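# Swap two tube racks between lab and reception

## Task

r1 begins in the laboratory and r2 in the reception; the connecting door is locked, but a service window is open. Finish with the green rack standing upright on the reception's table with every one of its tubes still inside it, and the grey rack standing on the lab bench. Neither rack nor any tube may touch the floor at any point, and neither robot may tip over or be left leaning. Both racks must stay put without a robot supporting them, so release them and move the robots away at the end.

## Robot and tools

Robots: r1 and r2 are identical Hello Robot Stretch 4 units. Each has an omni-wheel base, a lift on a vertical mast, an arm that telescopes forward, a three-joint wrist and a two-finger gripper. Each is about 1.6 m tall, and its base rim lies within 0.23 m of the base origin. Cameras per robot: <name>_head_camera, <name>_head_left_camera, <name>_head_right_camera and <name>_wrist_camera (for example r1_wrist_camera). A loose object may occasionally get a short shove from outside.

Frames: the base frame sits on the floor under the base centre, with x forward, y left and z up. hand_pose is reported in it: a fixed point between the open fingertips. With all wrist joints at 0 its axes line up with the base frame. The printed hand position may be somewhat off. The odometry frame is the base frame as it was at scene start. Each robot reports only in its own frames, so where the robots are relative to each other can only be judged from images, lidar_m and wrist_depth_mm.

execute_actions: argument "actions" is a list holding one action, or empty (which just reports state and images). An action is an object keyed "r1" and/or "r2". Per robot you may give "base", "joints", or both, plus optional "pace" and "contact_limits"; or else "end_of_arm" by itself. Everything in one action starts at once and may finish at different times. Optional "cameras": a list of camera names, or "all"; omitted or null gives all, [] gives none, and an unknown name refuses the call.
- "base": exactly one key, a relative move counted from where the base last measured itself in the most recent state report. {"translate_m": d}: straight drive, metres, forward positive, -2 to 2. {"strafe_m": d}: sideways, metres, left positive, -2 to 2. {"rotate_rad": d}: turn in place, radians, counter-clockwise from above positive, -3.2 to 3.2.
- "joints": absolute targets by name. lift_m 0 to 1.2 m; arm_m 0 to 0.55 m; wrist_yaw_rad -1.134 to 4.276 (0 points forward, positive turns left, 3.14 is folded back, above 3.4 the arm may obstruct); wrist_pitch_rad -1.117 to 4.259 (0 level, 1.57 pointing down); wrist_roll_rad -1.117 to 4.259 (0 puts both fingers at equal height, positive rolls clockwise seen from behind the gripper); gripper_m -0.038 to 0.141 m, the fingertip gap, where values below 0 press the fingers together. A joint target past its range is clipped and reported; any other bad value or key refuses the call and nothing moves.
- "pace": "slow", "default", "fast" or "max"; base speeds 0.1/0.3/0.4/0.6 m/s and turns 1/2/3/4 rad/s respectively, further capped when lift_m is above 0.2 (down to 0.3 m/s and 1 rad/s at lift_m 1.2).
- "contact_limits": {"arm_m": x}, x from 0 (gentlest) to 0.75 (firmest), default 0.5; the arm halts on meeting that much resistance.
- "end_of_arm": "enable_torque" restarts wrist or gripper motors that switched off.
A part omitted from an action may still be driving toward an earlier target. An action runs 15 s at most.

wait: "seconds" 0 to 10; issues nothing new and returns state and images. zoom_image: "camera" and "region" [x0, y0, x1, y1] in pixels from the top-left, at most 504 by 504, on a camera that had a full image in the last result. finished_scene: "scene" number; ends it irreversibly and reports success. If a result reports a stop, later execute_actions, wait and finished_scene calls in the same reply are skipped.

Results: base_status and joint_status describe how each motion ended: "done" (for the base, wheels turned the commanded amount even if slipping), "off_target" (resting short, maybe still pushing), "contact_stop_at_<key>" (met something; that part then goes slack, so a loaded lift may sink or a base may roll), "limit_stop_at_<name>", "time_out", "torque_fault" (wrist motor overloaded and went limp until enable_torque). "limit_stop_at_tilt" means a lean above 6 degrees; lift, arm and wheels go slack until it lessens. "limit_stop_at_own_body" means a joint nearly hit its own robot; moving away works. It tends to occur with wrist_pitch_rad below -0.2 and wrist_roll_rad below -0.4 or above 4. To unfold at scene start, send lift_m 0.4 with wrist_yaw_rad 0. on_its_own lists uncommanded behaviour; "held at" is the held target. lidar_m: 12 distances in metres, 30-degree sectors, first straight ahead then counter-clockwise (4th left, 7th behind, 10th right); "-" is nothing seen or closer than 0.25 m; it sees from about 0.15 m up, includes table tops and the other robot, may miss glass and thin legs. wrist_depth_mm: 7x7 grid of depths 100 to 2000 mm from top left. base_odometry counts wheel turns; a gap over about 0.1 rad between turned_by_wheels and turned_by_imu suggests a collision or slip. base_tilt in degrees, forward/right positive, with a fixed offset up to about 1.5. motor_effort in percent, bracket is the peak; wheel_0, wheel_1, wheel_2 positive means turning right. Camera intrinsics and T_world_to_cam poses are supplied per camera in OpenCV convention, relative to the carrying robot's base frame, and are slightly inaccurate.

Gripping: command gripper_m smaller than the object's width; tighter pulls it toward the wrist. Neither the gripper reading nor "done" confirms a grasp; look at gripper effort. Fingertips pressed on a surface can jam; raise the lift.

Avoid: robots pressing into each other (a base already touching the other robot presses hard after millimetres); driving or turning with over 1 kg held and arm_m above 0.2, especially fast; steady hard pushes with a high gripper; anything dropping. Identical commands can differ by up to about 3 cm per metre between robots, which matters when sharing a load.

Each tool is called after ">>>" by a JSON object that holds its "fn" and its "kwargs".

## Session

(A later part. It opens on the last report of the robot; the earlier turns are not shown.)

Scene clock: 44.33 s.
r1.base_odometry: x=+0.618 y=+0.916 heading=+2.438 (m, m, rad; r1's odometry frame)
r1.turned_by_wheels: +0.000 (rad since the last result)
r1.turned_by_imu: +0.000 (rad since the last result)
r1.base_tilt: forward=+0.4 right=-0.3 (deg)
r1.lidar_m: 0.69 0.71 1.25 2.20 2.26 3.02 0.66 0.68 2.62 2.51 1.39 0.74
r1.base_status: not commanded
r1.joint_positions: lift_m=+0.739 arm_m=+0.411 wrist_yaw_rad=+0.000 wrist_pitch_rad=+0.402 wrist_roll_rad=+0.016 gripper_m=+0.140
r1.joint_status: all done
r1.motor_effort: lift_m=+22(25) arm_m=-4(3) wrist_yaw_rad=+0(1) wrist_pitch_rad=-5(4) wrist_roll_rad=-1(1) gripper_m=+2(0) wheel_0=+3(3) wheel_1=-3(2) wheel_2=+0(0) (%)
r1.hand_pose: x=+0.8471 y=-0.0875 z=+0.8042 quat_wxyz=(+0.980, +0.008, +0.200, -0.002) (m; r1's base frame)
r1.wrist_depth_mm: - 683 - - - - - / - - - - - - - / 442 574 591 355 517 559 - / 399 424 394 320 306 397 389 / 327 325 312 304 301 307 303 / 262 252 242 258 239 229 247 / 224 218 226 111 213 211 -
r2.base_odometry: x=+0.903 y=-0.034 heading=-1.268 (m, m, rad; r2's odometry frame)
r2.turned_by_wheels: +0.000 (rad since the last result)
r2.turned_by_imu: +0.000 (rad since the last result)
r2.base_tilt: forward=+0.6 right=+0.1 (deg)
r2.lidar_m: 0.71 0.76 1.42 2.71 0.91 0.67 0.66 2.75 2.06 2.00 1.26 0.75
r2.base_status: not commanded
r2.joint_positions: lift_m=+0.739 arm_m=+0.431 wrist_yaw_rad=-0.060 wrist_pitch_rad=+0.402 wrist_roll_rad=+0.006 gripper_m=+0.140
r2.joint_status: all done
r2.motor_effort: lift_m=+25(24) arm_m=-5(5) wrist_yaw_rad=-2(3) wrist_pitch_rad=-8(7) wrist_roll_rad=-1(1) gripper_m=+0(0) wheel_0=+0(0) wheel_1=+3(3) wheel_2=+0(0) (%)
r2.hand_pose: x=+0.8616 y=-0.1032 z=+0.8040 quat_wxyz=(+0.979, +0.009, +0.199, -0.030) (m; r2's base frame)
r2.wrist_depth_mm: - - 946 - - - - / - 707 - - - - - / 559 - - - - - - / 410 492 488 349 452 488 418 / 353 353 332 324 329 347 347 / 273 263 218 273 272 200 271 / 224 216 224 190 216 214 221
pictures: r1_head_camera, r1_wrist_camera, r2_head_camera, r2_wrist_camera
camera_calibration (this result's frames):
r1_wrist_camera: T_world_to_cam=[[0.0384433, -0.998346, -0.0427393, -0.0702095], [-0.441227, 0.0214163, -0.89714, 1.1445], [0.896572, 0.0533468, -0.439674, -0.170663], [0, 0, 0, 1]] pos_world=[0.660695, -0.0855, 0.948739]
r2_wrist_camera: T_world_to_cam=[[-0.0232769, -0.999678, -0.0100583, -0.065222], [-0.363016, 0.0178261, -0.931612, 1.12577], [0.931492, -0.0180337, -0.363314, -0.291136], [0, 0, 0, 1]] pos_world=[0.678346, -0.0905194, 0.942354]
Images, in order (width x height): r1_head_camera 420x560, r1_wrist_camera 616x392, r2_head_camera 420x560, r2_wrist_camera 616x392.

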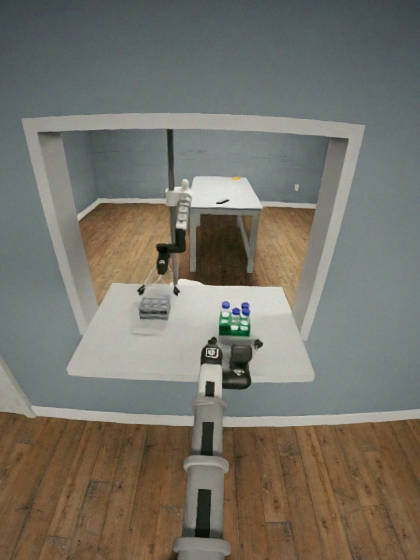

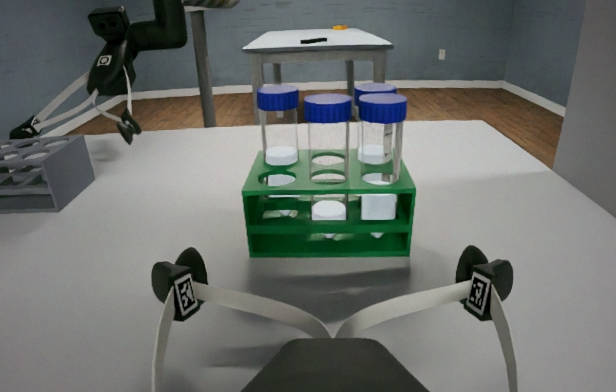

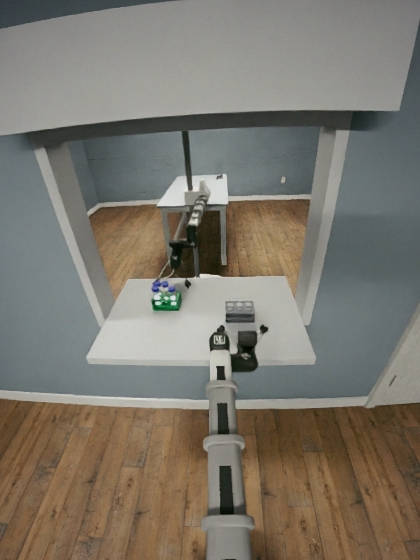

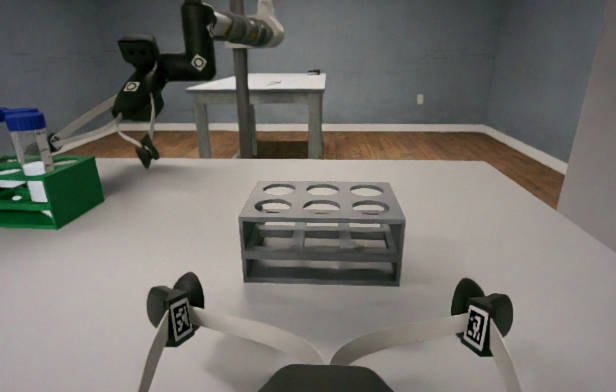

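>>> {"fn": "execute_actions", "kwargs": {"actions": [{"r1":{"base":{"strafe_m":0.352},"pace":"fast"},"r2":{"base":{"strafe_m":0.354},"pace":"fast"}}], "cameras": []}}

>>> {"fn": "execute_actions", "kwargs": {"actions": [{"r1":{"base":{"translate_m":0.09},"pace":"fast"},"r2":{"base":{"translate_m":0.09},"pace":"fast"}}], "cameras": ["r1_head_camera","r1_wrist_camera","r2_head_camera","r2_wrist_camera"]}}

Scene clock: 46.70 s.
r1.base_odometry: x=+0.390 y=+0.647 heading=+2.438 (m, m, rad; r1's odometry frame)
r1.turned_by_wheels: +0.000 (rad since the last result)
r1.turned_by_imu: +0.000 (rad since the last result)
r1.base_tilt: forward=+0.4 right=-0.3 (deg)
r1.lidar_m: 0.69 0.94 1.19 1.84 1.88 2.55 0.68 0.71 0.95 2.85 1.02 0.72
r1.base_status: done
r1.joint_positions: lift_m=+0.739 arm_m=+0.411 wrist_yaw_rad=+0.000 wrist_pitch_rad=+0.402 wrist_roll_rad=+0.016 gripper_m=+0.140
r1.joint_status: not commanded
r1.motor_effort: lift_m=+22(22) arm_m=-4(4) wrist_yaw_rad=+0(1) wrist_pitch_rad=-5(4) wrist_roll_rad=-1(0) gripper_m=+0(2) wheel_0=-1(14) wheel_1=+1(14) wheel_2=+0(2) (%)
r1.hand_pose: x=+0.8471 y=-0.0874 z=+0.8042 quat_wxyz=(+0.980, +0.008, +0.200, -0.002) (m; r1's base frame)
r1.wrist_depth_mm: - - - - - 1983 - / 377 - - - - - - / 377 - 591 421 521 559 554 / 377 424 418 377 379 397 392 / 325 325 322 319 314 307 301 / 262 252 243 258 238 230 247 / 224 217 225 111 213 211 -
r2.base_odometry: x=+1.241 y=+0.071 heading=-1.268 (m, m, rad; r2's odometry frame)
r2.turned_by_wheels: +0.000 (rad since the last result)
r2.turned_by_imu: +0.000 (rad since the last result)
r2.base_tilt: forward=+0.6 right=+0.1 (deg)
r2.lidar_m: 0.72 0.79 1.44 2.35 2.48 0.66 0.63 0.66 2.43 2.36 1.03 0.75
r2.base_status: done
r2.joint_positions: lift_m=+0.739 arm_m=+0.431 wrist_yaw_rad=-0.060 wrist_pitch_rad=+0.402 wrist_roll_rad=+0.006 gripper_m=+0.140
r2.joint_status: not commanded
r2.motor_effort: lift_m=+24(24) arm_m=-5(5) wrist_yaw_rad=-1(2) wrist_pitch_rad=-8(7) wrist_roll_rad=-2(0) gripper_m=+1(1) wheel_0=+2(12) wheel_1=-1(13) wheel_2=+1(0) (%)
r2.hand_pose: x=+0.8616 y=-0.1032 z=+0.8040 quat_wxyz=(+0.979, +0.009, +0.199, -0.030) (m; r2's base frame)
r2.wrist_depth_mm: 370 - - - - 1255 676 / 373 - - - - - 676 / 375 - - - - - - / 377 477 492 407 421 484 488 / 345 353 353 351 347 347 347 / 273 263 217 274 272 200 271 / 223 216 224 190 216 215 222
pictures: none
No camera images: the call's "cameras" was empty. Leave "cameras" out to get every camera's image.

Scene clock: 47.97 s.
r1.base_odometry: x=+0.321 y=+0.705 heading=+2.438 (m, m, rad; r1's odometry frame)
r1.turned_by_wheels: +0.000 (rad since the last result)
r1.turned_by_imu: +0.001 (rad since the last result)
r1.base_tilt: forward=+0.4 right=-0.2 (deg)
r1.lidar_m: 0.60 0.59 1.09 1.84 1.93 2.56 0.81 0.81 1.10 2.87 0.91 0.64
r1.base_status: done
r1.joint_positions: lift_m=+0.739 arm_m=+0.411 wrist_yaw_rad=+0.000 wrist_pitch_rad=+0.402 wrist_roll_rad=+0.016 gripper_m=+0.140
r1.joint_status: not commanded
r1.motor_effort: lift_m=+22(22) arm_m=-4(4) wrist_yaw_rad=+0(1) wrist_pitch_rad=-5(5) wrist_roll_rad=+0(1) gripper_m=+3(2) wheel_0=+3(9) wheel_1=+2(10) wheel_2=+1(13) (%)
r1.hand_pose: x=+0.8471 y=-0.0874 z=+0.8042 quat_wxyz=(+0.980, +0.008, +0.200, -0.002) (m; r1's base frame)
r1.wrist_depth_mm: - - - - - - 508 / - - - - - - - / - - - - - - 554 / - 424 397 322 319 397 392 / 325 324 307 296 294 306 301 / 260 251 242 258 239 230 246 / 224 217 225 111 213 211 -
r2.base_odometry: x=+1.268 y=-0.015 heading=-1.268 (m, m, rad; r2's odometry frame)
r2.turned_by_wheels: +0.000 (rad since the last result)
r2.turned_by_imu: +0.001 (rad since the last result)
r2.base_tilt: forward=+0.4 right=-0.1 (deg)
r2.lidar_m: 0.64 0.69 1.30 2.35 2.47 0.73 0.71 0.76 2.46 2.37 0.89 0.66
r2.base_status: done
r2.joint_positions: lift_m=+0.739 arm_m=+0.431 wrist_yaw_rad=-0.060 wrist_pitch_rad=+0.402 wrist_roll_rad=+0.006 gripper_m=+0.140
r2.joint_status: not commanded
r2.motor_effort: lift_m=+24(24) arm_m=-5(5) wrist_yaw_rad=-1(1) wrist_pitch_rad=-7(7) wrist_roll_rad=+0(1) gripper_m=+0(0) wheel_0=+1(10) wheel_1=+2(8) wheel_2=+2(12) (%)
r2.hand_pose: x=+0.8616 y=-0.1032 z=+0.8040 quat_wxyz=(+0.979, +0.009, +0.199, -0.030) (m; r2's base frame)
r2.wrist_depth_mm: - - - - - 1078 741 / - - - - - - - / - - - - - - - / 368 492 488 330 421 488 480 / 338 351 349 322 322 349 345 / 273 262 217 273 272 200 270 / 223 216 224 190 214 215 220
pictures: r1_head_camera, r1_wrist_camera, r2_head_camera, r2_wrist_camera
camera_calibration (this result's frames):
r1_wrist_camera: T_world_to_cam=[[0.0385752, -0.998341, -0.0427391, -0.0702838], [-0.44123, 0.0213579, -0.89714, 1.14451], [0.896564, 0.0534651, -0.439674, -0.170613], [0, 0, 0, 1]] pos_world=[0.660667, -0.0854895, 0.948764]
r2_wrist_camera: T_world_to_cam=[[-0.0230645, -0.999683, -0.0100584, -0.0653502], [-0.36302, 0.017749, -0.931612, 1.1258], [0.931496, -0.0178358, -0.363314, -0.29109], [0, 0, 0, 1]] pos_world=[0.678328, -0.0905031, 0.942393]
Images, in order (width x height): r1_head_camera 420x560, r1_wrist_camera 616x392, r2_head_camera 420x560, r2_wrist_camera 616x392.

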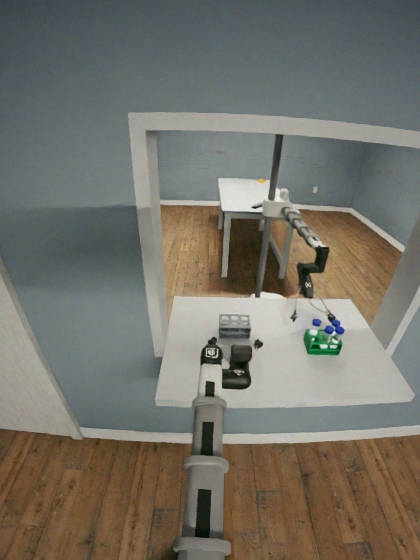

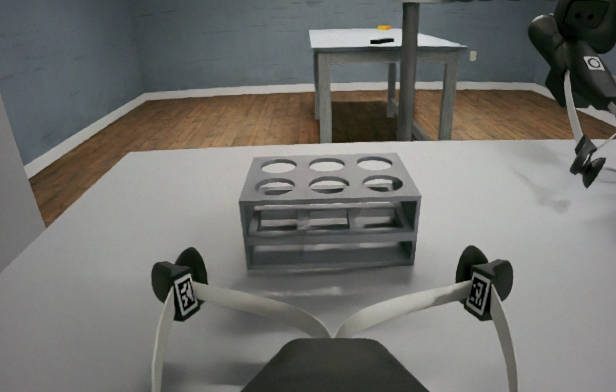

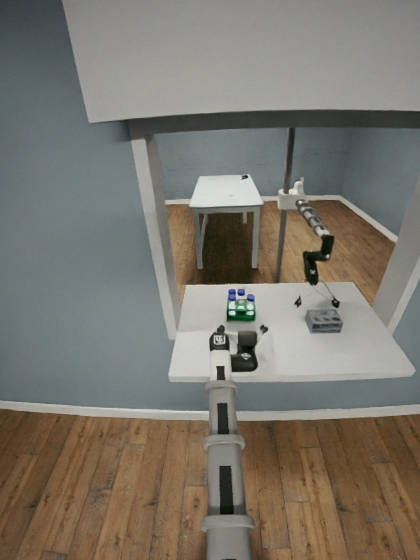

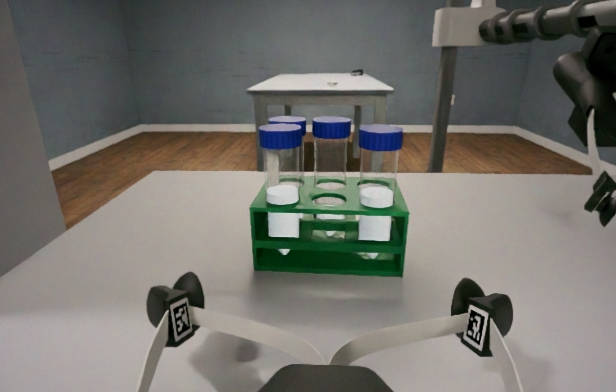

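>>> {"fn": "execute_actions", "kwargs": {"actions": [{"r1":{"joints":{"arm_m":0.496}},"r2":{"base":{"strafe_m":-0.005},"joints":{"arm_m":0.547}}}], "cameras": ["r1_wrist_camera","r2_wrist_camera"]}}

Scene clock: 49.53 s.
r1.base_odometry: x=+0.321 y=+0.705 heading=+2.438 (m, m, rad; r1's odometry frame)
r1.turned_by_wheels: +0.000 (rad since the last result)
r1.turned_by_imu: +0.000 (rad since the last result)
r1.base_tilt: forward=+0.4 right=-0.2 (deg)
r1.lidar_m: 0.56 0.62 1.11 1.84 1.91 2.54 0.77 0.80 1.07 2.88 0.88 0.62
r1.base_status: not commanded
r1.joint_positions: lift_m=+0.739 arm_m=+0.495 wrist_yaw_rad=+0.000 wrist_pitch_rad=+0.402 wrist_roll_rad=+0.016 gripper_m=+0.140
r1.joint_status: all done
r1.motor_effort: lift_m=+22(22) arm_m=+5(5) wrist_yaw_rad=+0(1) wrist_pitch_rad=-5(5) wrist_roll_rad=+0(1) gripper_m=+0(1) wheel_0=+3(3) wheel_1=+2(2) wheel_2=+1(1) (%)
r1.hand_pose: x=+0.9316 y=-0.0874 z=+0.8042 quat_wxyz=(+0.980, +0.008, +0.200, -0.002) (m; r1's base frame)
r1.wrist_depth_mm: - - - - - - - / - - - - - - - / - - - - - - - / - 424 415 410 402 397 392 / 325 324 237 234 222 306 301 / 259 252 208 236 220 206 246 / 224 217 220 111 213 211 -
r2.base_odometry: x=+1.263 y=-0.016 heading=-1.268 (m, m, rad; r2's odometry frame)
r2.turned_by_wheels: +0.000 (rad since the last result)
r2.turned_by_imu: +0.001 (rad since the last result)
r2.base_tilt: forward=+0.6 right=+0.1 (deg)
r2.lidar_m: 0.63 0.67 1.31 2.34 2.47 0.75 0.72 0.76 2.43 2.35 0.91 0.67
r2.base_status: done
r2.joint_positions: lift_m=+0.739 arm_m=+0.546 wrist_yaw_rad=-0.060 wrist_pitch_rad=+0.402 wrist_roll_rad=+0.006 gripper_m=+0.140
r2.joint_status: all done
r2.motor_effort: lift_m=+24(24) arm_m=+5(7) wrist_yaw_rad=-2(2) wrist_pitch_rad=-6(6) wrist_roll_rad=+1(0) gripper_m=-2(1) wheel_0=+0(9) wheel_1=+2(6) wheel_2=+0(0) (%)
r2.hand_pose: x=+0.9767 y=-0.1032 z=+0.8040 quat_wxyz=(+0.979, +0.009, +0.199, -0.030) (m; r2's base frame)
r2.wrist_depth_mm: - - - - - 960 759 / - - - - - - - / - - - - - - - / - - 424 418 181 - - / 362 351 332 245 231 349 345 / 273 263 193 216 188 197 271 / 224 216 213 181 202 213 220
pictures: r1_wrist_camera, r2_wrist_camera
camera_calibration (this result's frames):
r1_wrist_camera: T_world_to_cam=[[0.0386738, -0.998338, -0.0427375, -0.0736099], [-0.441194, 0.0213151, -0.897158, 1.18178], [0.896578, 0.0535521, -0.439637, -0.246403], [0, 0, 0, 1]] pos_world=[0.745159, -0.0854819, 0.948767]
r2_wrist_camera: T_world_to_cam=[[-0.0231279, -0.999682, -0.0100585, -0.062648], [-0.363019, 0.0177722, -0.931612, 1.16761], [0.931495, -0.0178948, -0.363314, -0.398381], [0, 0, 0, 1]] pos_world=[0.793505, -0.090508, 0.942393]
Images, in order (width x height): r1_wrist_camera 616x392, r2_wrist_camera 616x392.

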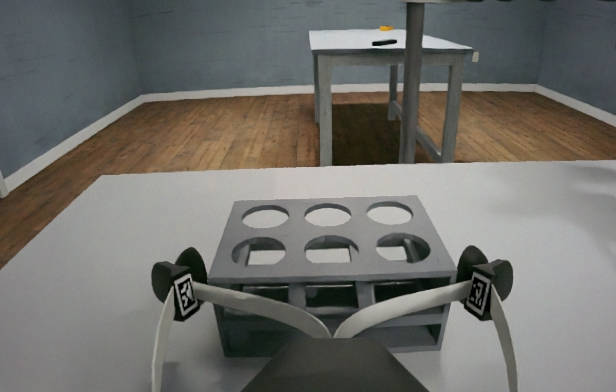

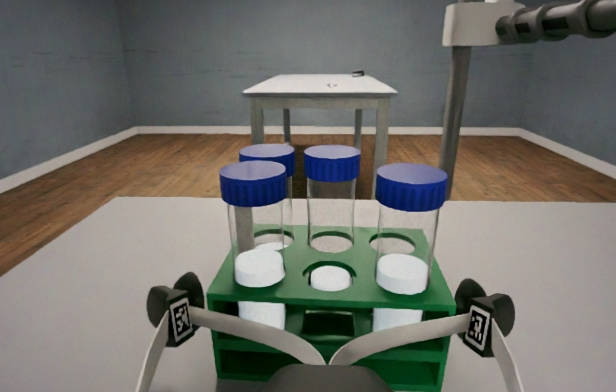

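>>> {"fn": "execute_actions", "kwargs": {"actions": [{"r1":{"joints":{"gripper_m":0.06}},"r2":{"joints":{"gripper_m":0.06}}}], "cameras": ["r1_wrist_camera","r2_wrist_camera"]}}

>>> {"fn": "execute_actions", "kwargs": {"actions": [{"r1":{"base":{"translate_m":-0.2},"joints":{"arm_m":0.05,"lift_m":0.79}},"r2":{"base":{"translate_m":-0.15},"joints":{"arm_m":0.05,"lift_m":0.79}}}], "cameras": ["r1_wrist_camera","r2_wrist_camera"]}}

>>> {"fn": "execute_actions", "kwargs": {"actions": [{"r1":{"base":{"rotate_rad":-2.6}},"r2":{"base":{"rotate_rad":-2.75}}}], "cameras": ["r1_head_camera","r1_wrist_camera","r2_head_camera","r2_wrist_camera"]}}

Scene clock: 51.87 s.
r1.base_odometry: x=+0.321 y=+0.705 heading=+2.438 (m, m, rad; r1's odometry frame)
r1.turned_by_wheels: +0.000 (rad since the last result)
r1.turned_by_imu: +0.001 (rad since the last result)
r1.base_tilt: forward=+0.4 right=-0.3 (deg)
r1.lidar_m: 0.60 0.60 1.09 1.84 1.92 2.54 0.80 0.80 1.07 2.88 0.90 0.62
r1.base_status: not commanded
r1.joint_positions: lift_m=+0.739 arm_m=+0.495 wrist_yaw_rad=+0.000 wrist_pitch_rad=+0.403 wrist_roll_rad=+0.016 gripper_m=+0.060
r1.joint_status: all done
r1.motor_effort: lift_m=+22(22) arm_m=+5(5) wrist_yaw_rad=+0(0) wrist_pitch_rad=-7(8) wrist_roll_rad=+0(1) gripper_m=-22(15) wheel_0=+3(3) wheel_1=+2(2) wheel_2=+1(1) (%)
r1.hand_pose: x=+0.9315 y=-0.0874 z=+0.8039 quat_wxyz=(+0.980, +0.008, +0.200, -0.002) (m; r1's base frame)
r1.wrist_depth_mm: - - - - 1921 - - / - - - - - - - / - - - - - - - / - 424 415 407 399 392 389 / 324 322 232 209 208 303 301 / 259 183 188 230 195 175 253 / 222 216 210 111 144 209 -
r2.base_odometry: x=+1.263 y=-0.016 heading=-1.268 (m, m, rad; r2's odometry frame)
r2.turned_by_wheels: +0.000 (rad since the last result)
r2.turned_by_imu: +0.001 (rad since the last result)
r2.base_tilt: forward=+0.5 right=+0.0 (deg)
r2.lidar_m: 0.63 0.69 1.29 2.35 2.47 0.74 0.71 0.75 2.42 2.33 0.87 0.66
r2.base_status: not commanded
r2.joint_positions: lift_m=+0.739 arm_m=+0.546 wrist_yaw_rad=-0.060 wrist_pitch_rad=+0.405 wrist_roll_rad=+0.006 gripper_m=+0.061
r2.joint_status: all done
r2.motor_effort: lift_m=+24(24) arm_m=+5(6) wrist_yaw_rad=-1(2) wrist_pitch_rad=-14(14) wrist_roll_rad=+0(1) gripper_m=-23(24) wheel_0=+0(0) wheel_1=+2(2) wheel_2=+0(0) (%)
r2.hand_pose: x=+0.9765 y=-0.1032 z=+0.8033 quat_wxyz=(+0.979, +0.009, +0.201, -0.030) (m; r2's base frame)
r2.wrist_depth_mm: - - - - - 976 778 / - - - - - - - / - - - - - - - / - 484 415 445 162 - - / 347 347 246 237 216 343 340 / 270 258 180 196 178 182 266 / 220 206 189 181 181 176 176
pictures: r1_wrist_camera, r2_wrist_camera
camera_calibration (this result's frames):
r1_wrist_camera: T_world_to_cam=[[0.038625, -0.998338, -0.0427819, -0.0735368], [-0.442229, 0.0213147, -0.896649, 1.182], [0.89607, 0.0535525, -0.44067, -0.245117], [0, 0, 0, 1]] pos_world=[0.745196, -0.0854818, 0.948676]
r2_wrist_camera: T_world_to_cam=[[-0.0230724, -0.999682, -0.0101548, -0.0625989], [-0.365459, 0.0178883, -0.930655, 1.16849], [0.930541, -0.0177613, -0.365756, -0.395482], [0, 0, 0, 1]] pos_world=[0.793604, -0.0905057, 0.942178]
Images, in order (width x height): r1_wrist_camera 616x392, r2_wrist_camera 616x392.

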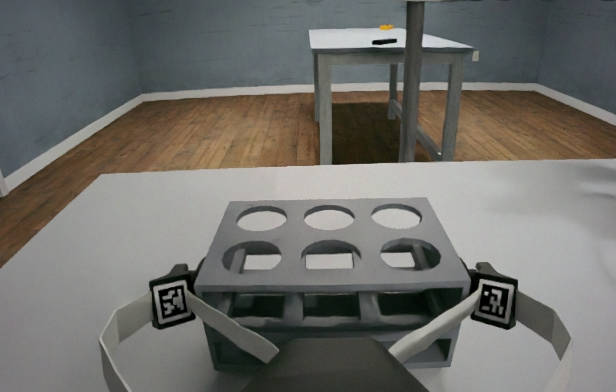

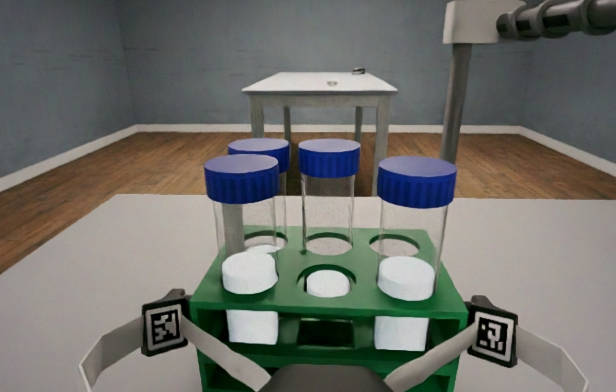

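Scene clock: 54.40 s.
r1.base_odometry: x=+0.474 y=+0.576 heading=+2.438 (m, m, rad; r1's odometry frame)
r1.turned_by_wheels: +0.000 (rad since the last result)
r1.turned_by_imu: +0.001 (rad since the last result)
r1.base_tilt: forward=+0.2 right=-0.3 (deg)
r1.lidar_m: 0.46 1.06 1.36 1.84 1.89 2.52 0.69 0.60 0.82 2.84 1.51 0.82
r1.base_status: done
r1.joint_positions: lift_m=+0.790 arm_m=+0.051 wrist_yaw_rad=+0.000 wrist_pitch_rad=+0.404 wrist_roll_rad=+0.016 gripper_m=+0.060
r1.joint_status: all done
r1.motor_effort: lift_m=+23(25) arm_m=-5(5) wrist_yaw_rad=+0(1) wrist_pitch_rad=-9(9) wrist_roll_rad=-1(0) gripper_m=-21(19) wheel_0=-5(10) wheel_1=-3(9) wheel_2=+2(13) (%)
r1.hand_pose: x=+0.4870 y=-0.0875 z=+0.8547 quat_wxyz=(+0.980, +0.008, +0.200, -0.002) (m; r1's base frame)
r1.wrist_depth_mm: 676 676 - - 1863 - - / 723 715 - - - - - / 768 768 750 741 723 707 707 / 831 820 569 574 574 580 574 / 904 904 232 210 208 891 904 / 991 184 188 230 195 175 976 / 1060 1060 1042 111 144 1078 -
r2.base_odometry: x=+1.219 y=+0.127 heading=-1.268 (m, m, rad; r2's odometry frame)
r2.turned_by_wheels: +0.000 (rad since the last result)
r2.turned_by_imu: +0.000 (rad since the last result)
r2.base_tilt: forward=+0.7 right=+0.0 (deg)
r2.lidar_m: 0.45 0.84 1.52 2.36 2.49 0.60 0.56 0.60 2.40 2.34 1.39 0.47
r2.base_status: done
r2.joint_positions: lift_m=+0.789 arm_m=+0.051 wrist_yaw_rad=-0.060 wrist_pitch_rad=+0.405 wrist_roll_rad=+0.006 gripper_m=+0.061
r2.joint_status: all done
r2.motor_effort: lift_m=+26(27) arm_m=-5(6) wrist_yaw_rad=-3(4) wrist_pitch_rad=-17(16) wrist_roll_rad=-1(1) gripper_m=-22(24) wheel_0=-2(9) wheel_1=-1(8) wheel_2=+1(10) (%)
r2.hand_pose: x=+0.4812 y=-0.1032 z=+0.8540 quat_wxyz=(+0.979, +0.009, +0.201, -0.030) (m; r2's base frame)
r2.wrist_depth_mm: 691 683 - - - - - / 732 723 - - - - - / 768 768 854 809 1025 1008 904 / 820 809 564 585 162 621 627 / 878 866 245 236 215 820 809 / 946 917 180 196 178 182 866 / 1025 991 190 181 180 176 904
pictures: r1_wrist_camera, r2_wrist_camera
camera_calibration (this result's frames):
r1_wrist_camera: T_world_to_cam=[[0.0383734, -0.998346, -0.0428008, -0.0541192], [-0.442663, 0.0214169, -0.896432, 1.03099], [0.895866, 0.0533455, -0.44111, 0.176017], [0, 0, 0, 1]] pos_world=[0.300772, -0.0855001, 0.999541]
r2_wrist_camera: T_world_to_cam=[[-0.0232691, -0.999677, -0.0101776, -0.0734414], [-0.366029, 0.0179926, -0.930429, 1.03475], [0.930312, -0.017925, -0.36633, 0.0844769], [0, 0, 0, 1]] pos_world=[0.29845, -0.0905212, 0.99296]
Images, in order (width x height): r1_wrist_camera 616x392, r2_wrist_camera 616x392.

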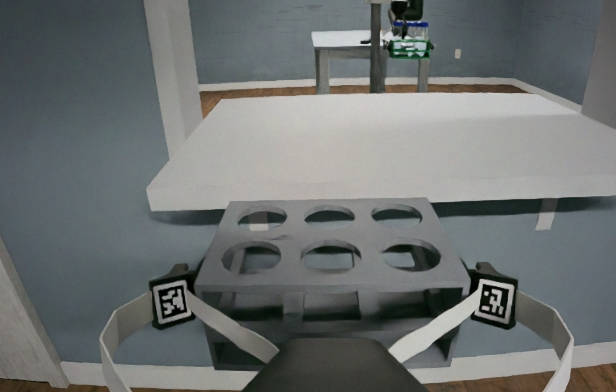

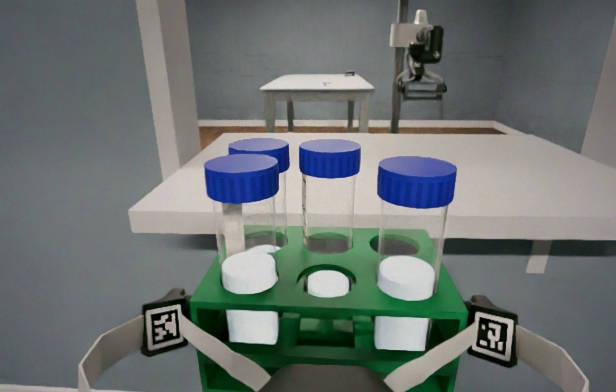

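Scene clock: 57.07 s.
r1.base_odometry: x=+0.474 y=+0.576 heading=-0.162 (m, m, rad; r1's odometry frame)
r1.turned_by_wheels: -2.599 (rad since the last result)
r1.turned_by_imu: -2.664 (rad since the last result)
r1.base_tilt: forward=+0.4 right=-0.2 (deg)
r1.lidar_m: 0.47 0.81 2.88 1.53 0.87 0.78 1.07 1.37 1.83 1.90 2.54 0.66
r1.base_status: done
r1.joint_positions: lift_m=+0.790 arm_m=+0.051 wrist_yaw_rad=+0.000 wrist_pitch_rad=+0.404 wrist_roll_rad=+0.016 gripper_m=+0.060
r1.joint_status: not commanded
r1.motor_effort: lift_m=+23(23) arm_m=-4(4) wrist_yaw_rad=+0(2) wrist_pitch_rad=-9(10) wrist_roll_rad=-1(1) gripper_m=-22(22) wheel_0=+4(9) wheel_1=+2(12) wheel_2=+2(10) (%)
r1.hand_pose: x=+0.4870 y=-0.0874 z=+0.8547 quat_wxyz=(+0.980, +0.008, +0.200, -0.002) (m; r1's base frame)
r1.wrist_depth_mm: - - - - - - - / - - - 1255 1205 1336 - / - 788 759 732 715 1661 - / 750 574 530 525 517 - - / 1708 1708 233 210 208 1708 1708 / 1430 184 187 230 195 175 1397 / 1205 1042 1160 111 144 1160 -
r2.base_odometry: x=+1.219 y=+0.127 heading=+2.266 (m, m, rad; r2's odometry frame)
r2.turned_by_wheels: -2.750 (rad since the last result)
r2.turned_by_imu: -2.732 (rad since the last result)
r2.base_tilt: forward=+0.6 right=+0.0 (deg)
r2.lidar_m: 0.45 2.50 2.35 1.58 0.86 0.78 0.82 1.36 2.34 2.40 0.60 0.48
r2.base_status: done
r2.joint_positions: lift_m=+0.790 arm_m=+0.051 wrist_yaw_rad=-0.060 wrist_pitch_rad=+0.405 wrist_roll_rad=+0.006 gripper_m=+0.061
r2.joint_status: not commanded
r2.motor_effort: lift_m=+25(26) arm_m=-5(5) wrist_yaw_rad=-3(3) wrist_pitch_rad=-15(16) wrist_roll_rad=+0(1) gripper_m=-24(23) wheel_0=+3(8) wheel_1=+2(10) wheel_2=+0(9) (%)
r2.hand_pose: x=+0.4813 y=-0.1032 z=+0.8541 quat_wxyz=(+0.979, +0.009, +0.201, -0.030) (m; r2's base frame)
r2.wrist_depth_mm: - - - - - - - / - - - - - - - / - - - - 1008 991 991 / - - 193 574 162 615 615 / 1983 1921 244 235 215 418 442 / 1537 1499 179 196 177 182 345 / 1255 1182 190 181 181 176 291
pictures: r1_head_camera, r1_wrist_camera, r2_head_camera, r2_wrist_camera
camera_calibration (this result's frames):
r1_wrist_camera: T_world_to_cam=[[0.038498, -0.998342, -0.0427863, -0.0541602], [-0.442506, 0.0213582, -0.896511, 1.03104], [0.895939, 0.0534471, -0.44095, 0.175857], [0, 0, 0, 1]] pos_world=[0.300767, -0.0854906, 0.999563]
r2_wrist_camera: T_world_to_cam=[[-0.0231385, -0.999681, -0.0101621, -0.0734853], [-0.365828, 0.0179263, -0.93051, 1.0348], [0.930395, -0.017813, -0.366126, 0.08427], [0, 0, 0, 1]] pos_world=[0.298453, -0.0905109, 0.992996]
Images, in order (width x height): r1_head_camera 420x560, r1_wrist_camera 616x392, r2_head_camera 420x560, r2_wrist_camera 616x392.

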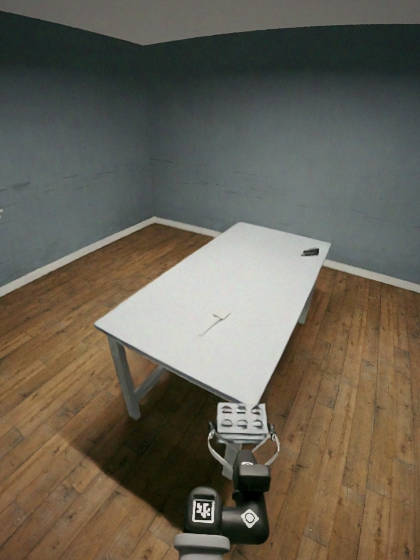

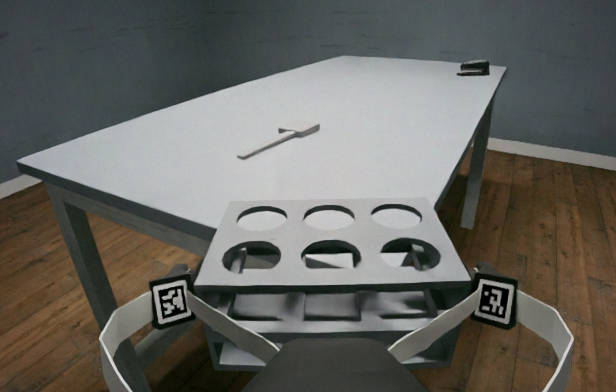

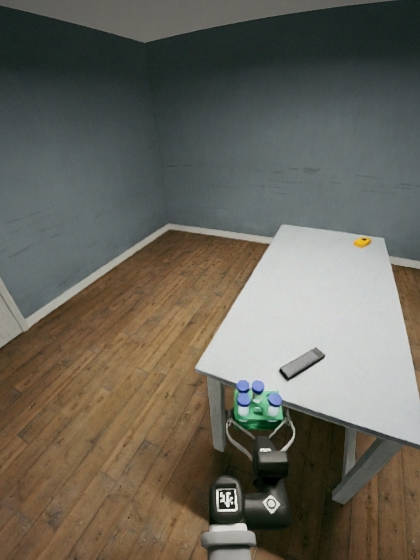

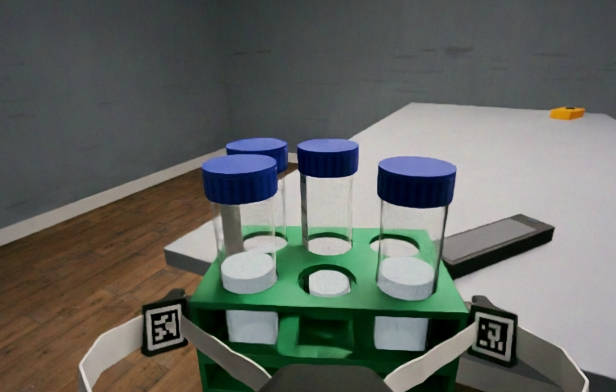

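>>> {"fn": "execute_actions", "kwargs": {"actions": [{"r1":{"joints":{"arm_m":0.36,"lift_m":0.755}},"r2":{"base":{"rotate_rad":-0.12},"joints":{"arm_m":0.45,"lift_m":0.77}}}], "cameras": ["r1_head_camera","r1_wrist_camera","r2_head_camera","r2_wrist_camera"]}}

Scene clock: 59.53 s.
r1.base_odometry: x=+0.474 y=+0.576 heading=-0.162 (m, m, rad; r1's odometry frame)
r1.turned_by_wheels: +0.000 (rad since the last result)
r1.turned_by_imu: +0.001 (rad since the last result)
r1.base_tilt: forward=+0.3 right=-0.3 (deg)
r1.lidar_m: 0.61 0.82 2.88 1.52 0.86 0.78 1.07 1.34 1.83 1.89 2.54 0.69
r1.base_status: not commanded
r1.joint_positions: lift_m=+0.755 arm_m=+0.359 wrist_yaw_rad=+0.000 wrist_pitch_rad=+0.403 wrist_roll_rad=+0.016 gripper_m=+0.060
r1.joint_status: all done
r1.motor_effort: lift_m=+18(22) arm_m=+4(4) wrist_yaw_rad=+0(0) wrist_pitch_rad=-8(8) wrist_roll_rad=-1(0) gripper_m=-19(18) wheel_0=+4(4) wheel_1=+2(2) wheel_2=+2(2) (%)
r1.hand_pose: x=+0.7955 y=-0.0874 z=+0.8201 quat_wxyz=(+0.980, +0.008, +0.200, -0.001) (m; r1's base frame)
r1.wrist_depth_mm: - - - - - - - / - - - 1042 1025 1025 - / - 654 634 621 603 597 - / 466 455 449 442 436 427 466 / 351 349 232 210 207 329 342 / 282 184 187 229 195 175 286 / 241 236 229 111 144 228 -
r2.base_odometry: x=+1.219 y=+0.127 heading=+2.146 (m, m, rad; r2's odometry frame)
r2.turned_by_wheels: -0.120 (rad since the last result)
r2.turned_by_imu: -0.118 (rad since the last result)
r2.base_tilt: forward=+0.7 right=+0.1 (deg)
r2.lidar_m: 0.56 2.66 2.35 1.80 0.90 0.78 0.80 1.26 2.33 2.34 0.62 0.57
r2.base_status: done
r2.joint_positions: lift_m=+0.770 arm_m=+0.449 wrist_yaw_rad=-0.060 wrist_pitch_rad=+0.405 wrist_roll_rad=+0.006 gripper_m=+0.061
r2.joint_status: all done
r2.motor_effort: lift_m=+15(24) arm_m=+5(5) wrist_yaw_rad=-4(3) wrist_pitch_rad=-14(16) wrist_roll_rad=-2(0) gripper_m=-22(22) wheel_0=+1(7) wheel_1=+1(9) wheel_2=+2(7) (%)
r2.hand_pose: x=+0.8795 y=-0.1031 z=+0.8349 quat_wxyz=(+0.979, +0.009, +0.201, -0.030) (m; r2's base frame)
r2.wrist_depth_mm: - - - - - - - / - - - - - - - / - - - - 904 904 917 / - - 488 521 484 559 559 / 1921 1921 246 230 216 404 402 / 1499 320 179 196 178 182 314 / 265 243 190 181 180 176 194
pictures: r1_head_camera, r1_wrist_camera, r2_head_camera, r2_wrist_camera
camera_calibration (this result's frames):
r1_wrist_camera: T_world_to_cam=[[0.0387181, -0.998334, -0.0427793, -0.067639], [-0.442351, 0.0212639, -0.89659, 1.13647], [0.896006, 0.0536377, -0.440791, -0.115931], [0, 0, 0, 1]] pos_world=[0.609211, -0.0854738, 0.96495]
r2_wrist_camera: T_world_to_cam=[[-0.0228797, -0.999687, -0.010154, -0.0646352], [-0.365637, 0.0178204, -0.930587, 1.16257], [0.930476, -0.0175789, -0.36593, -0.293452], [0, 0, 0, 1]] pos_world=[0.696648, -0.0904909, 0.973831]
Images, in order (width x height): r1_head_camera 420x560, r1_wrist_camera 616x392, r2_head_camera 420x560, r2_wrist_camera 616x392.

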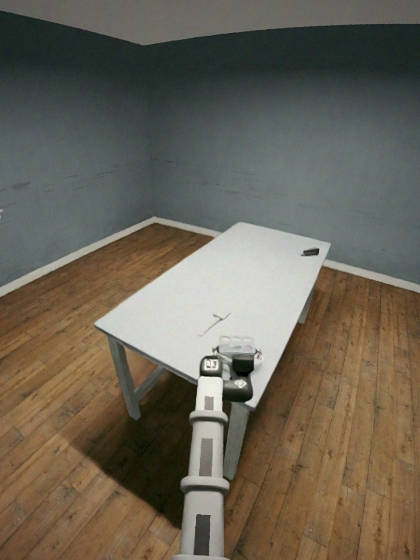

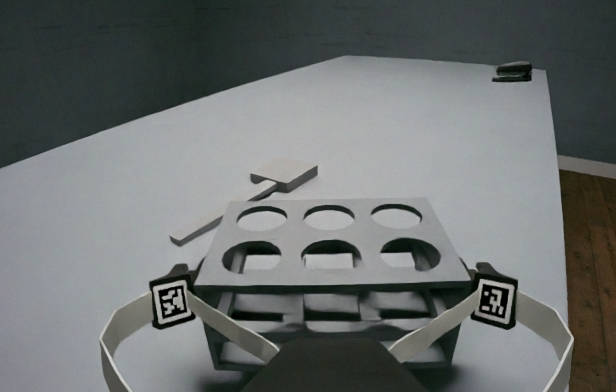

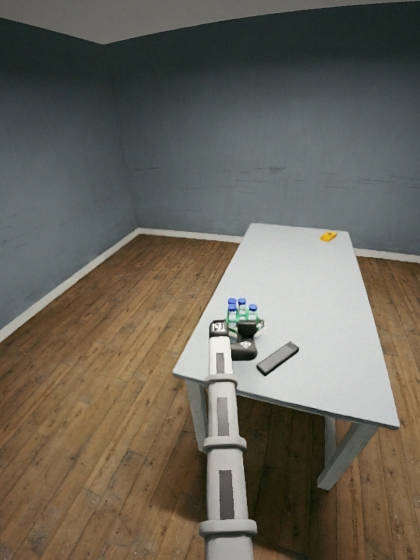

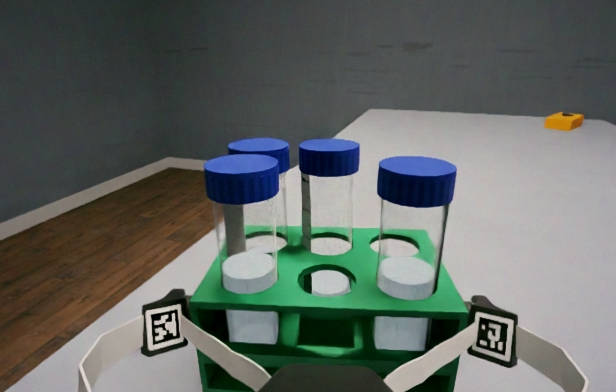

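>>> {"fn": "execute_actions", "kwargs": {"actions": [{"r1":{"joints":{"lift_m":0.736},"pace":"slow"},"r2":{"joints":{"lift_m":0.736},"pace":"slow"}}], "cameras": []}}

>>> {"fn": "execute_actions", "kwargs": {"actions": [{"r1":{"joints":{"gripper_m":0.14}},"r2":{"joints":{"gripper_m":0.14}}}], "cameras": []}}

>>> {"fn": "execute_actions", "kwargs": {"actions": [{"r1":{"joints":{"arm_m":0.0,"lift_m":0.75},"pace":"fast"},"r2":{"joints":{"arm_m":0.0,"lift_m":0.76},"pace":"fast"}}], "cameras": ["r1_head_camera","r1_wrist_camera","r2_head_camera","r2_wrist_camera"]}}

Scene clock: 60.87 s.
r1.base_odometry: x=+0.474 y=+0.576 heading=-0.162 (m, m, rad; r1's odometry frame)
r1.turned_by_wheels: +0.000 (rad since the last result)
r1.turned_by_imu: +0.000 (rad since the last result)
r1.base_tilt: forward=+0.4 right=-0.3 (deg)
r1.lidar_m: 0.60 0.81 2.88 1.53 0.84 0.79 1.07 1.37 1.83 1.90 2.52 0.66
r1.base_status: not commanded
r1.joint_positions: lift_m=+0.736 arm_m=+0.359 wrist_yaw_rad=+0.000 wrist_pitch_rad=+0.403 wrist_roll_rad=+0.016 gripper_m=+0.060
r1.joint_status: all done
r1.motor_effort: lift_m=+18(18) arm_m=+5(5) wrist_yaw_rad=-1(0) wrist_pitch_rad=-6(8) wrist_roll_rad=-1(1) gripper_m=-22(22) wheel_0=+4(3) wheel_1=+2(2) wheel_2=+2(2) (%)
r1.hand_pose: x=+0.7955 y=-0.0874 z=+0.8011 quat_wxyz=(+0.980, +0.008, +0.200, -0.001) (m; r1's base frame)
r1.wrist_depth_mm: - - - - - - - / - - - 946 917 917 - / 621 597 580 559 549 539 - / 421 415 404 399 394 387 421 / 319 315 232 210 207 298 297 / 255 184 188 230 195 174 248 / 218 213 206 111 144 206 -
r2.base_odometry: x=+1.219 y=+0.127 heading=+2.146 (m, m, rad; r2's odometry frame)
r2.turned_by_wheels: +0.000 (rad since the last result)
r2.turned_by_imu: +0.000 (rad since the last result)
r2.base_tilt: forward=+0.5 right=+0.1 (deg)
r2.lidar_m: 0.58 2.63 2.34 1.84 0.91 0.79 0.81 1.25 2.34 2.34 0.64 0.57
r2.base_status: not commanded
r2.joint_positions: lift_m=+0.736 arm_m=+0.449 wrist_yaw_rad=-0.060 wrist_pitch_rad=+0.405 wrist_roll_rad=+0.006 gripper_m=+0.061
r2.joint_status: all done
r2.motor_effort: lift_m=+16(17) arm_m=+5(5) wrist_yaw_rad=-3(3) wrist_pitch_rad=-15(15) wrist_roll_rad=+0(0) gripper_m=-24(25) wheel_0=+0(1) wheel_1=+1(1) wheel_2=+3(3) (%)
r2.hand_pose: x=+0.8795 y=-0.1031 z=+0.8009 quat_wxyz=(+0.979, +0.009, +0.201, -0.030) (m; r2's base frame)
r2.wrist_depth_mm: - - - - - - - / - - - - - - - / - - - 615 768 759 759 / - - 407 436 163 469 466 / 1863 1756 244 229 215 336 334 / 1397 255 179 196 178 181 262 / 216 203 190 181 180 176 174
pictures: none
No camera images: the call's "cameras" was empty. Leave "cameras" out to get every camera's image.

Scene clock: 62.67 s.
r1.base_odometry: x=+0.474 y=+0.576 heading=-0.162 (m, m, rad; r1's odometry frame)
r1.turned_by_wheels: +0.000 (rad since the last result)
r1.turned_by_imu: +0.000 (rad since the last result)
r1.base_tilt: forward=+0.4 right=-0.3 (deg)
r1.lidar_m: 0.59 0.80 2.88 1.52 0.84 0.77 1.07 1.37 1.83 1.88 2.56 0.69
r1.base_status: not commanded
r1.joint_positions: lift_m=+0.736 arm_m=+0.359 wrist_yaw_rad=+0.000 wrist_pitch_rad=+0.402 wrist_roll_rad=+0.016 gripper_m=+0.140
r1.joint_status: all done
r1.motor_effort: lift_m=+18(18) arm_m=+5(5) wrist_yaw_rad=+0(1) wrist_pitch_rad=-1(8) wrist_roll_rad=+0(0) gripper_m=+2(20) wheel_0=+4(4) wheel_1=+2(2) wheel_2=+2(2) (%)
r1.hand_pose: x=+0.7957 y=-0.0874 z=+0.8016 quat_wxyz=(+0.980, +0.008, +0.200, -0.001) (m; r1's base frame)
r1.wrist_depth_mm: - - - - - - - / - - - 976 917 946 - / 634 603 580 569 554 549 - / 424 418 397 379 375 392 421 / 319 319 231 224 225 300 298 / 256 248 212 221 211 206 242 / 220 213 221 111 210 208 -
r2.base_odometry: x=+1.219 y=+0.127 heading=+2.146 (m, m, rad; r2's odometry frame)
r2.turned_by_wheels: +0.000 (rad since the last result)
r2.turned_by_imu: +0.000 (rad since the last result)
r2.base_tilt: forward=+0.6 right=+0.0 (deg)
r2.lidar_m: 0.57 2.65 2.34 1.81 0.91 0.80 0.81 1.23 2.35 2.35 0.63 0.55
r2.base_status: not commanded
r2.joint_positions: lift_m=+0.736 arm_m=+0.449 wrist_yaw_rad=-0.060 wrist_pitch_rad=+0.402 wrist_roll_rad=+0.006 gripper_m=+0.140
r2.joint_status: all done
r2.motor_effort: lift_m=+16(16) arm_m=+5(5) wrist_yaw_rad=-2(4) wrist_pitch_rad=-4(13) wrist_roll_rad=-1(1) gripper_m=-2(22) wheel_0=+1(1) wheel_1=+1(1) wheel_2=+3(3) (%)
r2.hand_pose: x=+0.8798 y=-0.1032 z=+0.8018 quat_wxyz=(+0.979, +0.009, +0.199, -0.030) (m; r2's base frame)
r2.wrist_depth_mm: - - - - - - - / - - - - - - - / - - - 917 788 778 778 / - - 418 418 415 477 473 / 1863 1756 312 239 224 342 342 / 1397 257 193 204 193 196 265 / 220 212 213 181 204 211 216
pictures: none
No camera images: the call's "cameras" was empty. Leave "cameras" out to get every camera's image.

Scene clock: 64.67 s.
r1.base_odometry: x=+0.474 y=+0.576 heading=-0.162 (m, m, rad; r1's odometry frame)
r1.turned_by_wheels: +0.000 (rad since the last result)
r1.turned_by_imu: +0.001 (rad since the last result)
r1.base_tilt: forward=+0.3 right=-0.2 (deg)
r1.lidar_m: 0.59 0.83 2.87 1.50 0.84 0.78 1.06 1.38 1.83 1.92 2.46 0.70
r1.base_status: not commanded
r1.joint_positions: lift_m=+0.750 arm_m=+0.001 wrist_yaw_rad=+0.000 wrist_pitch_rad=+0.402 wrist_roll_rad=+0.016 gripper_m=+0.140
r1.joint_status: all done
r1.motor_effort: lift_m=+22(22) arm_m=-4(6) wrist_yaw_rad=+1(1) wrist_pitch_rad=-3(4) wrist_roll_rad=-1(0) gripper_m=+3(1) wheel_0=+3(3) wheel_1=+2(2) wheel_2=+2(2) (%)
r1.hand_pose: x=+0.4371 y=-0.0875 z=+0.8151 quat_wxyz=(+0.980, +0.008, +0.200, -0.002) (m; r1's base frame)
r1.wrist_depth_mm: - - - - - - - / - - 1118 1042 1025 1430 - / 768 661 640 554 569 - - / - 831 517 459 462 - - / 1708 1661 1464 517 1576 1618 1576 / 1397 991 1308 539 549 1229 1308 / 1205 1118 1205 111 1138 1098 1138
r2.base_odometry: x=+1.219 y=+0.127 heading=+2.146 (m, m, rad; r2's odometry frame)
r2.turned_by_wheels: +0.000 (rad since the last result)
r2.turned_by_imu: +0.001 (rad since the last result)
r2.base_tilt: forward=+0.6 right=+0.0 (deg)
r2.lidar_m: 0.56 2.64 2.35 1.80 0.92 0.78 0.80 1.25 2.35 2.36 0.65 0.56
r2.base_status: not commanded
r2.joint_positions: lift_m=+0.760 arm_m=+0.001 wrist_yaw_rad=-0.060 wrist_pitch_rad=+0.402 wrist_roll_rad=+0.006 gripper_m=+0.140
r2.joint_status: all done
r2.motor_effort: lift_m=+24(25) arm_m=-5(6) wrist_yaw_rad=-3(3) wrist_pitch_rad=-7(7) wrist_roll_rad=-1(1) gripper_m=-1(1) wheel_0=+1(1) wheel_1=+1(1) wheel_2=+3(2) (%)
r2.hand_pose: x=+0.4320 y=-0.1032 z=+0.8249 quat_wxyz=(+0.979, +0.009, +0.200, -0.030) (m; r2's base frame)
r2.wrist_depth_mm: - - - - - - - / - - - - - - - / - - - 683 904 904 904 / - - 549 549 492 539 544 / 1983 1756 449 418 394 394 392 / 1464 1430 217 1366 413 200 332 / 1229 1182 1138 676 1182 1138 1138
pictures: r1_head_camera, r1_wrist_camera, r2_head_camera, r2_wrist_camera
camera_calibration (this result's frames):
r1_wrist_camera: T_world_to_cam=[[0.0383844, -0.998349, -0.0427353, -0.0539715], [-0.441314, 0.0214335, -0.897097, 0.973443], [0.896531, 0.0532942, -0.439763, 0.20185], [0, 0, 0, 1]] pos_world=[0.250701, -0.0855041, 0.959732]
r2_wrist_camera: T_world_to_cam=[[-0.023332, -0.999677, -0.0100729, -0.0749861], [-0.363255, 0.0178643, -0.931519, 0.989345], [0.931398, -0.0180752, -0.363554, 0.116842], [0, 0, 0, 1]] pos_world=[0.248808, -0.090524, 0.963317]
Images, in order (width x height): r1_head_camera 420x560, r1_wrist_camera 616x392, r2_head_camera 420x560, r2_wrist_camera 616x392.

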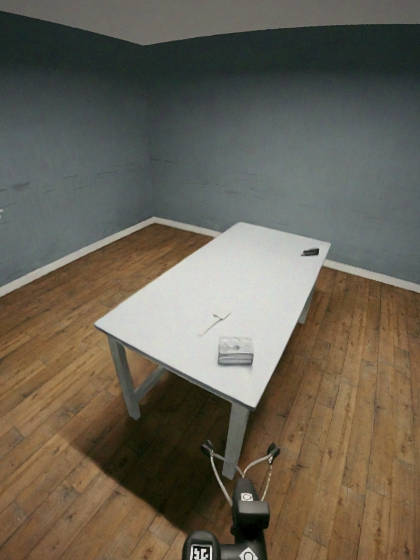

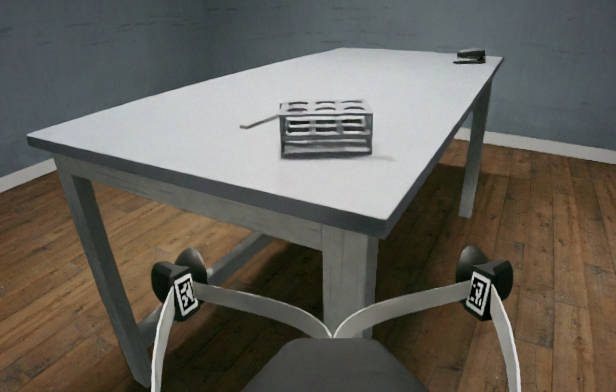

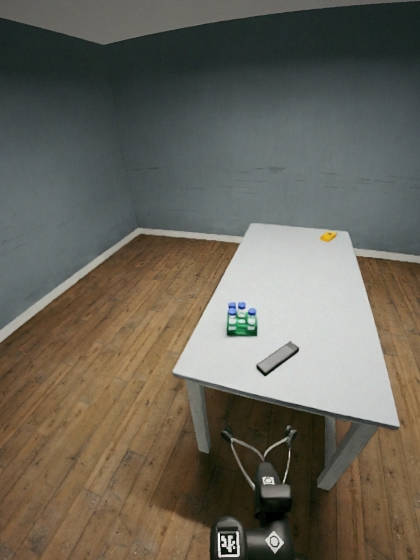

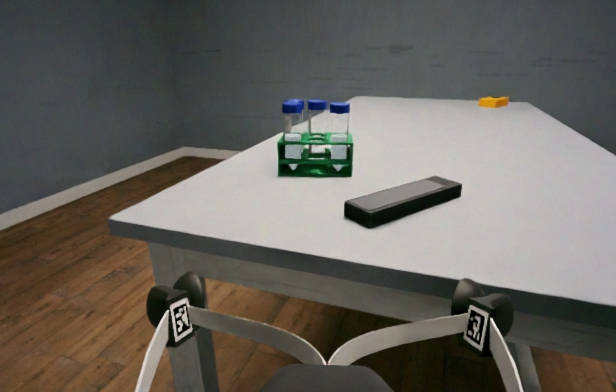

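>>> {"fn": "finished_scene", "kwargs": {"scene": 1}}

The scene is finished: the task was done.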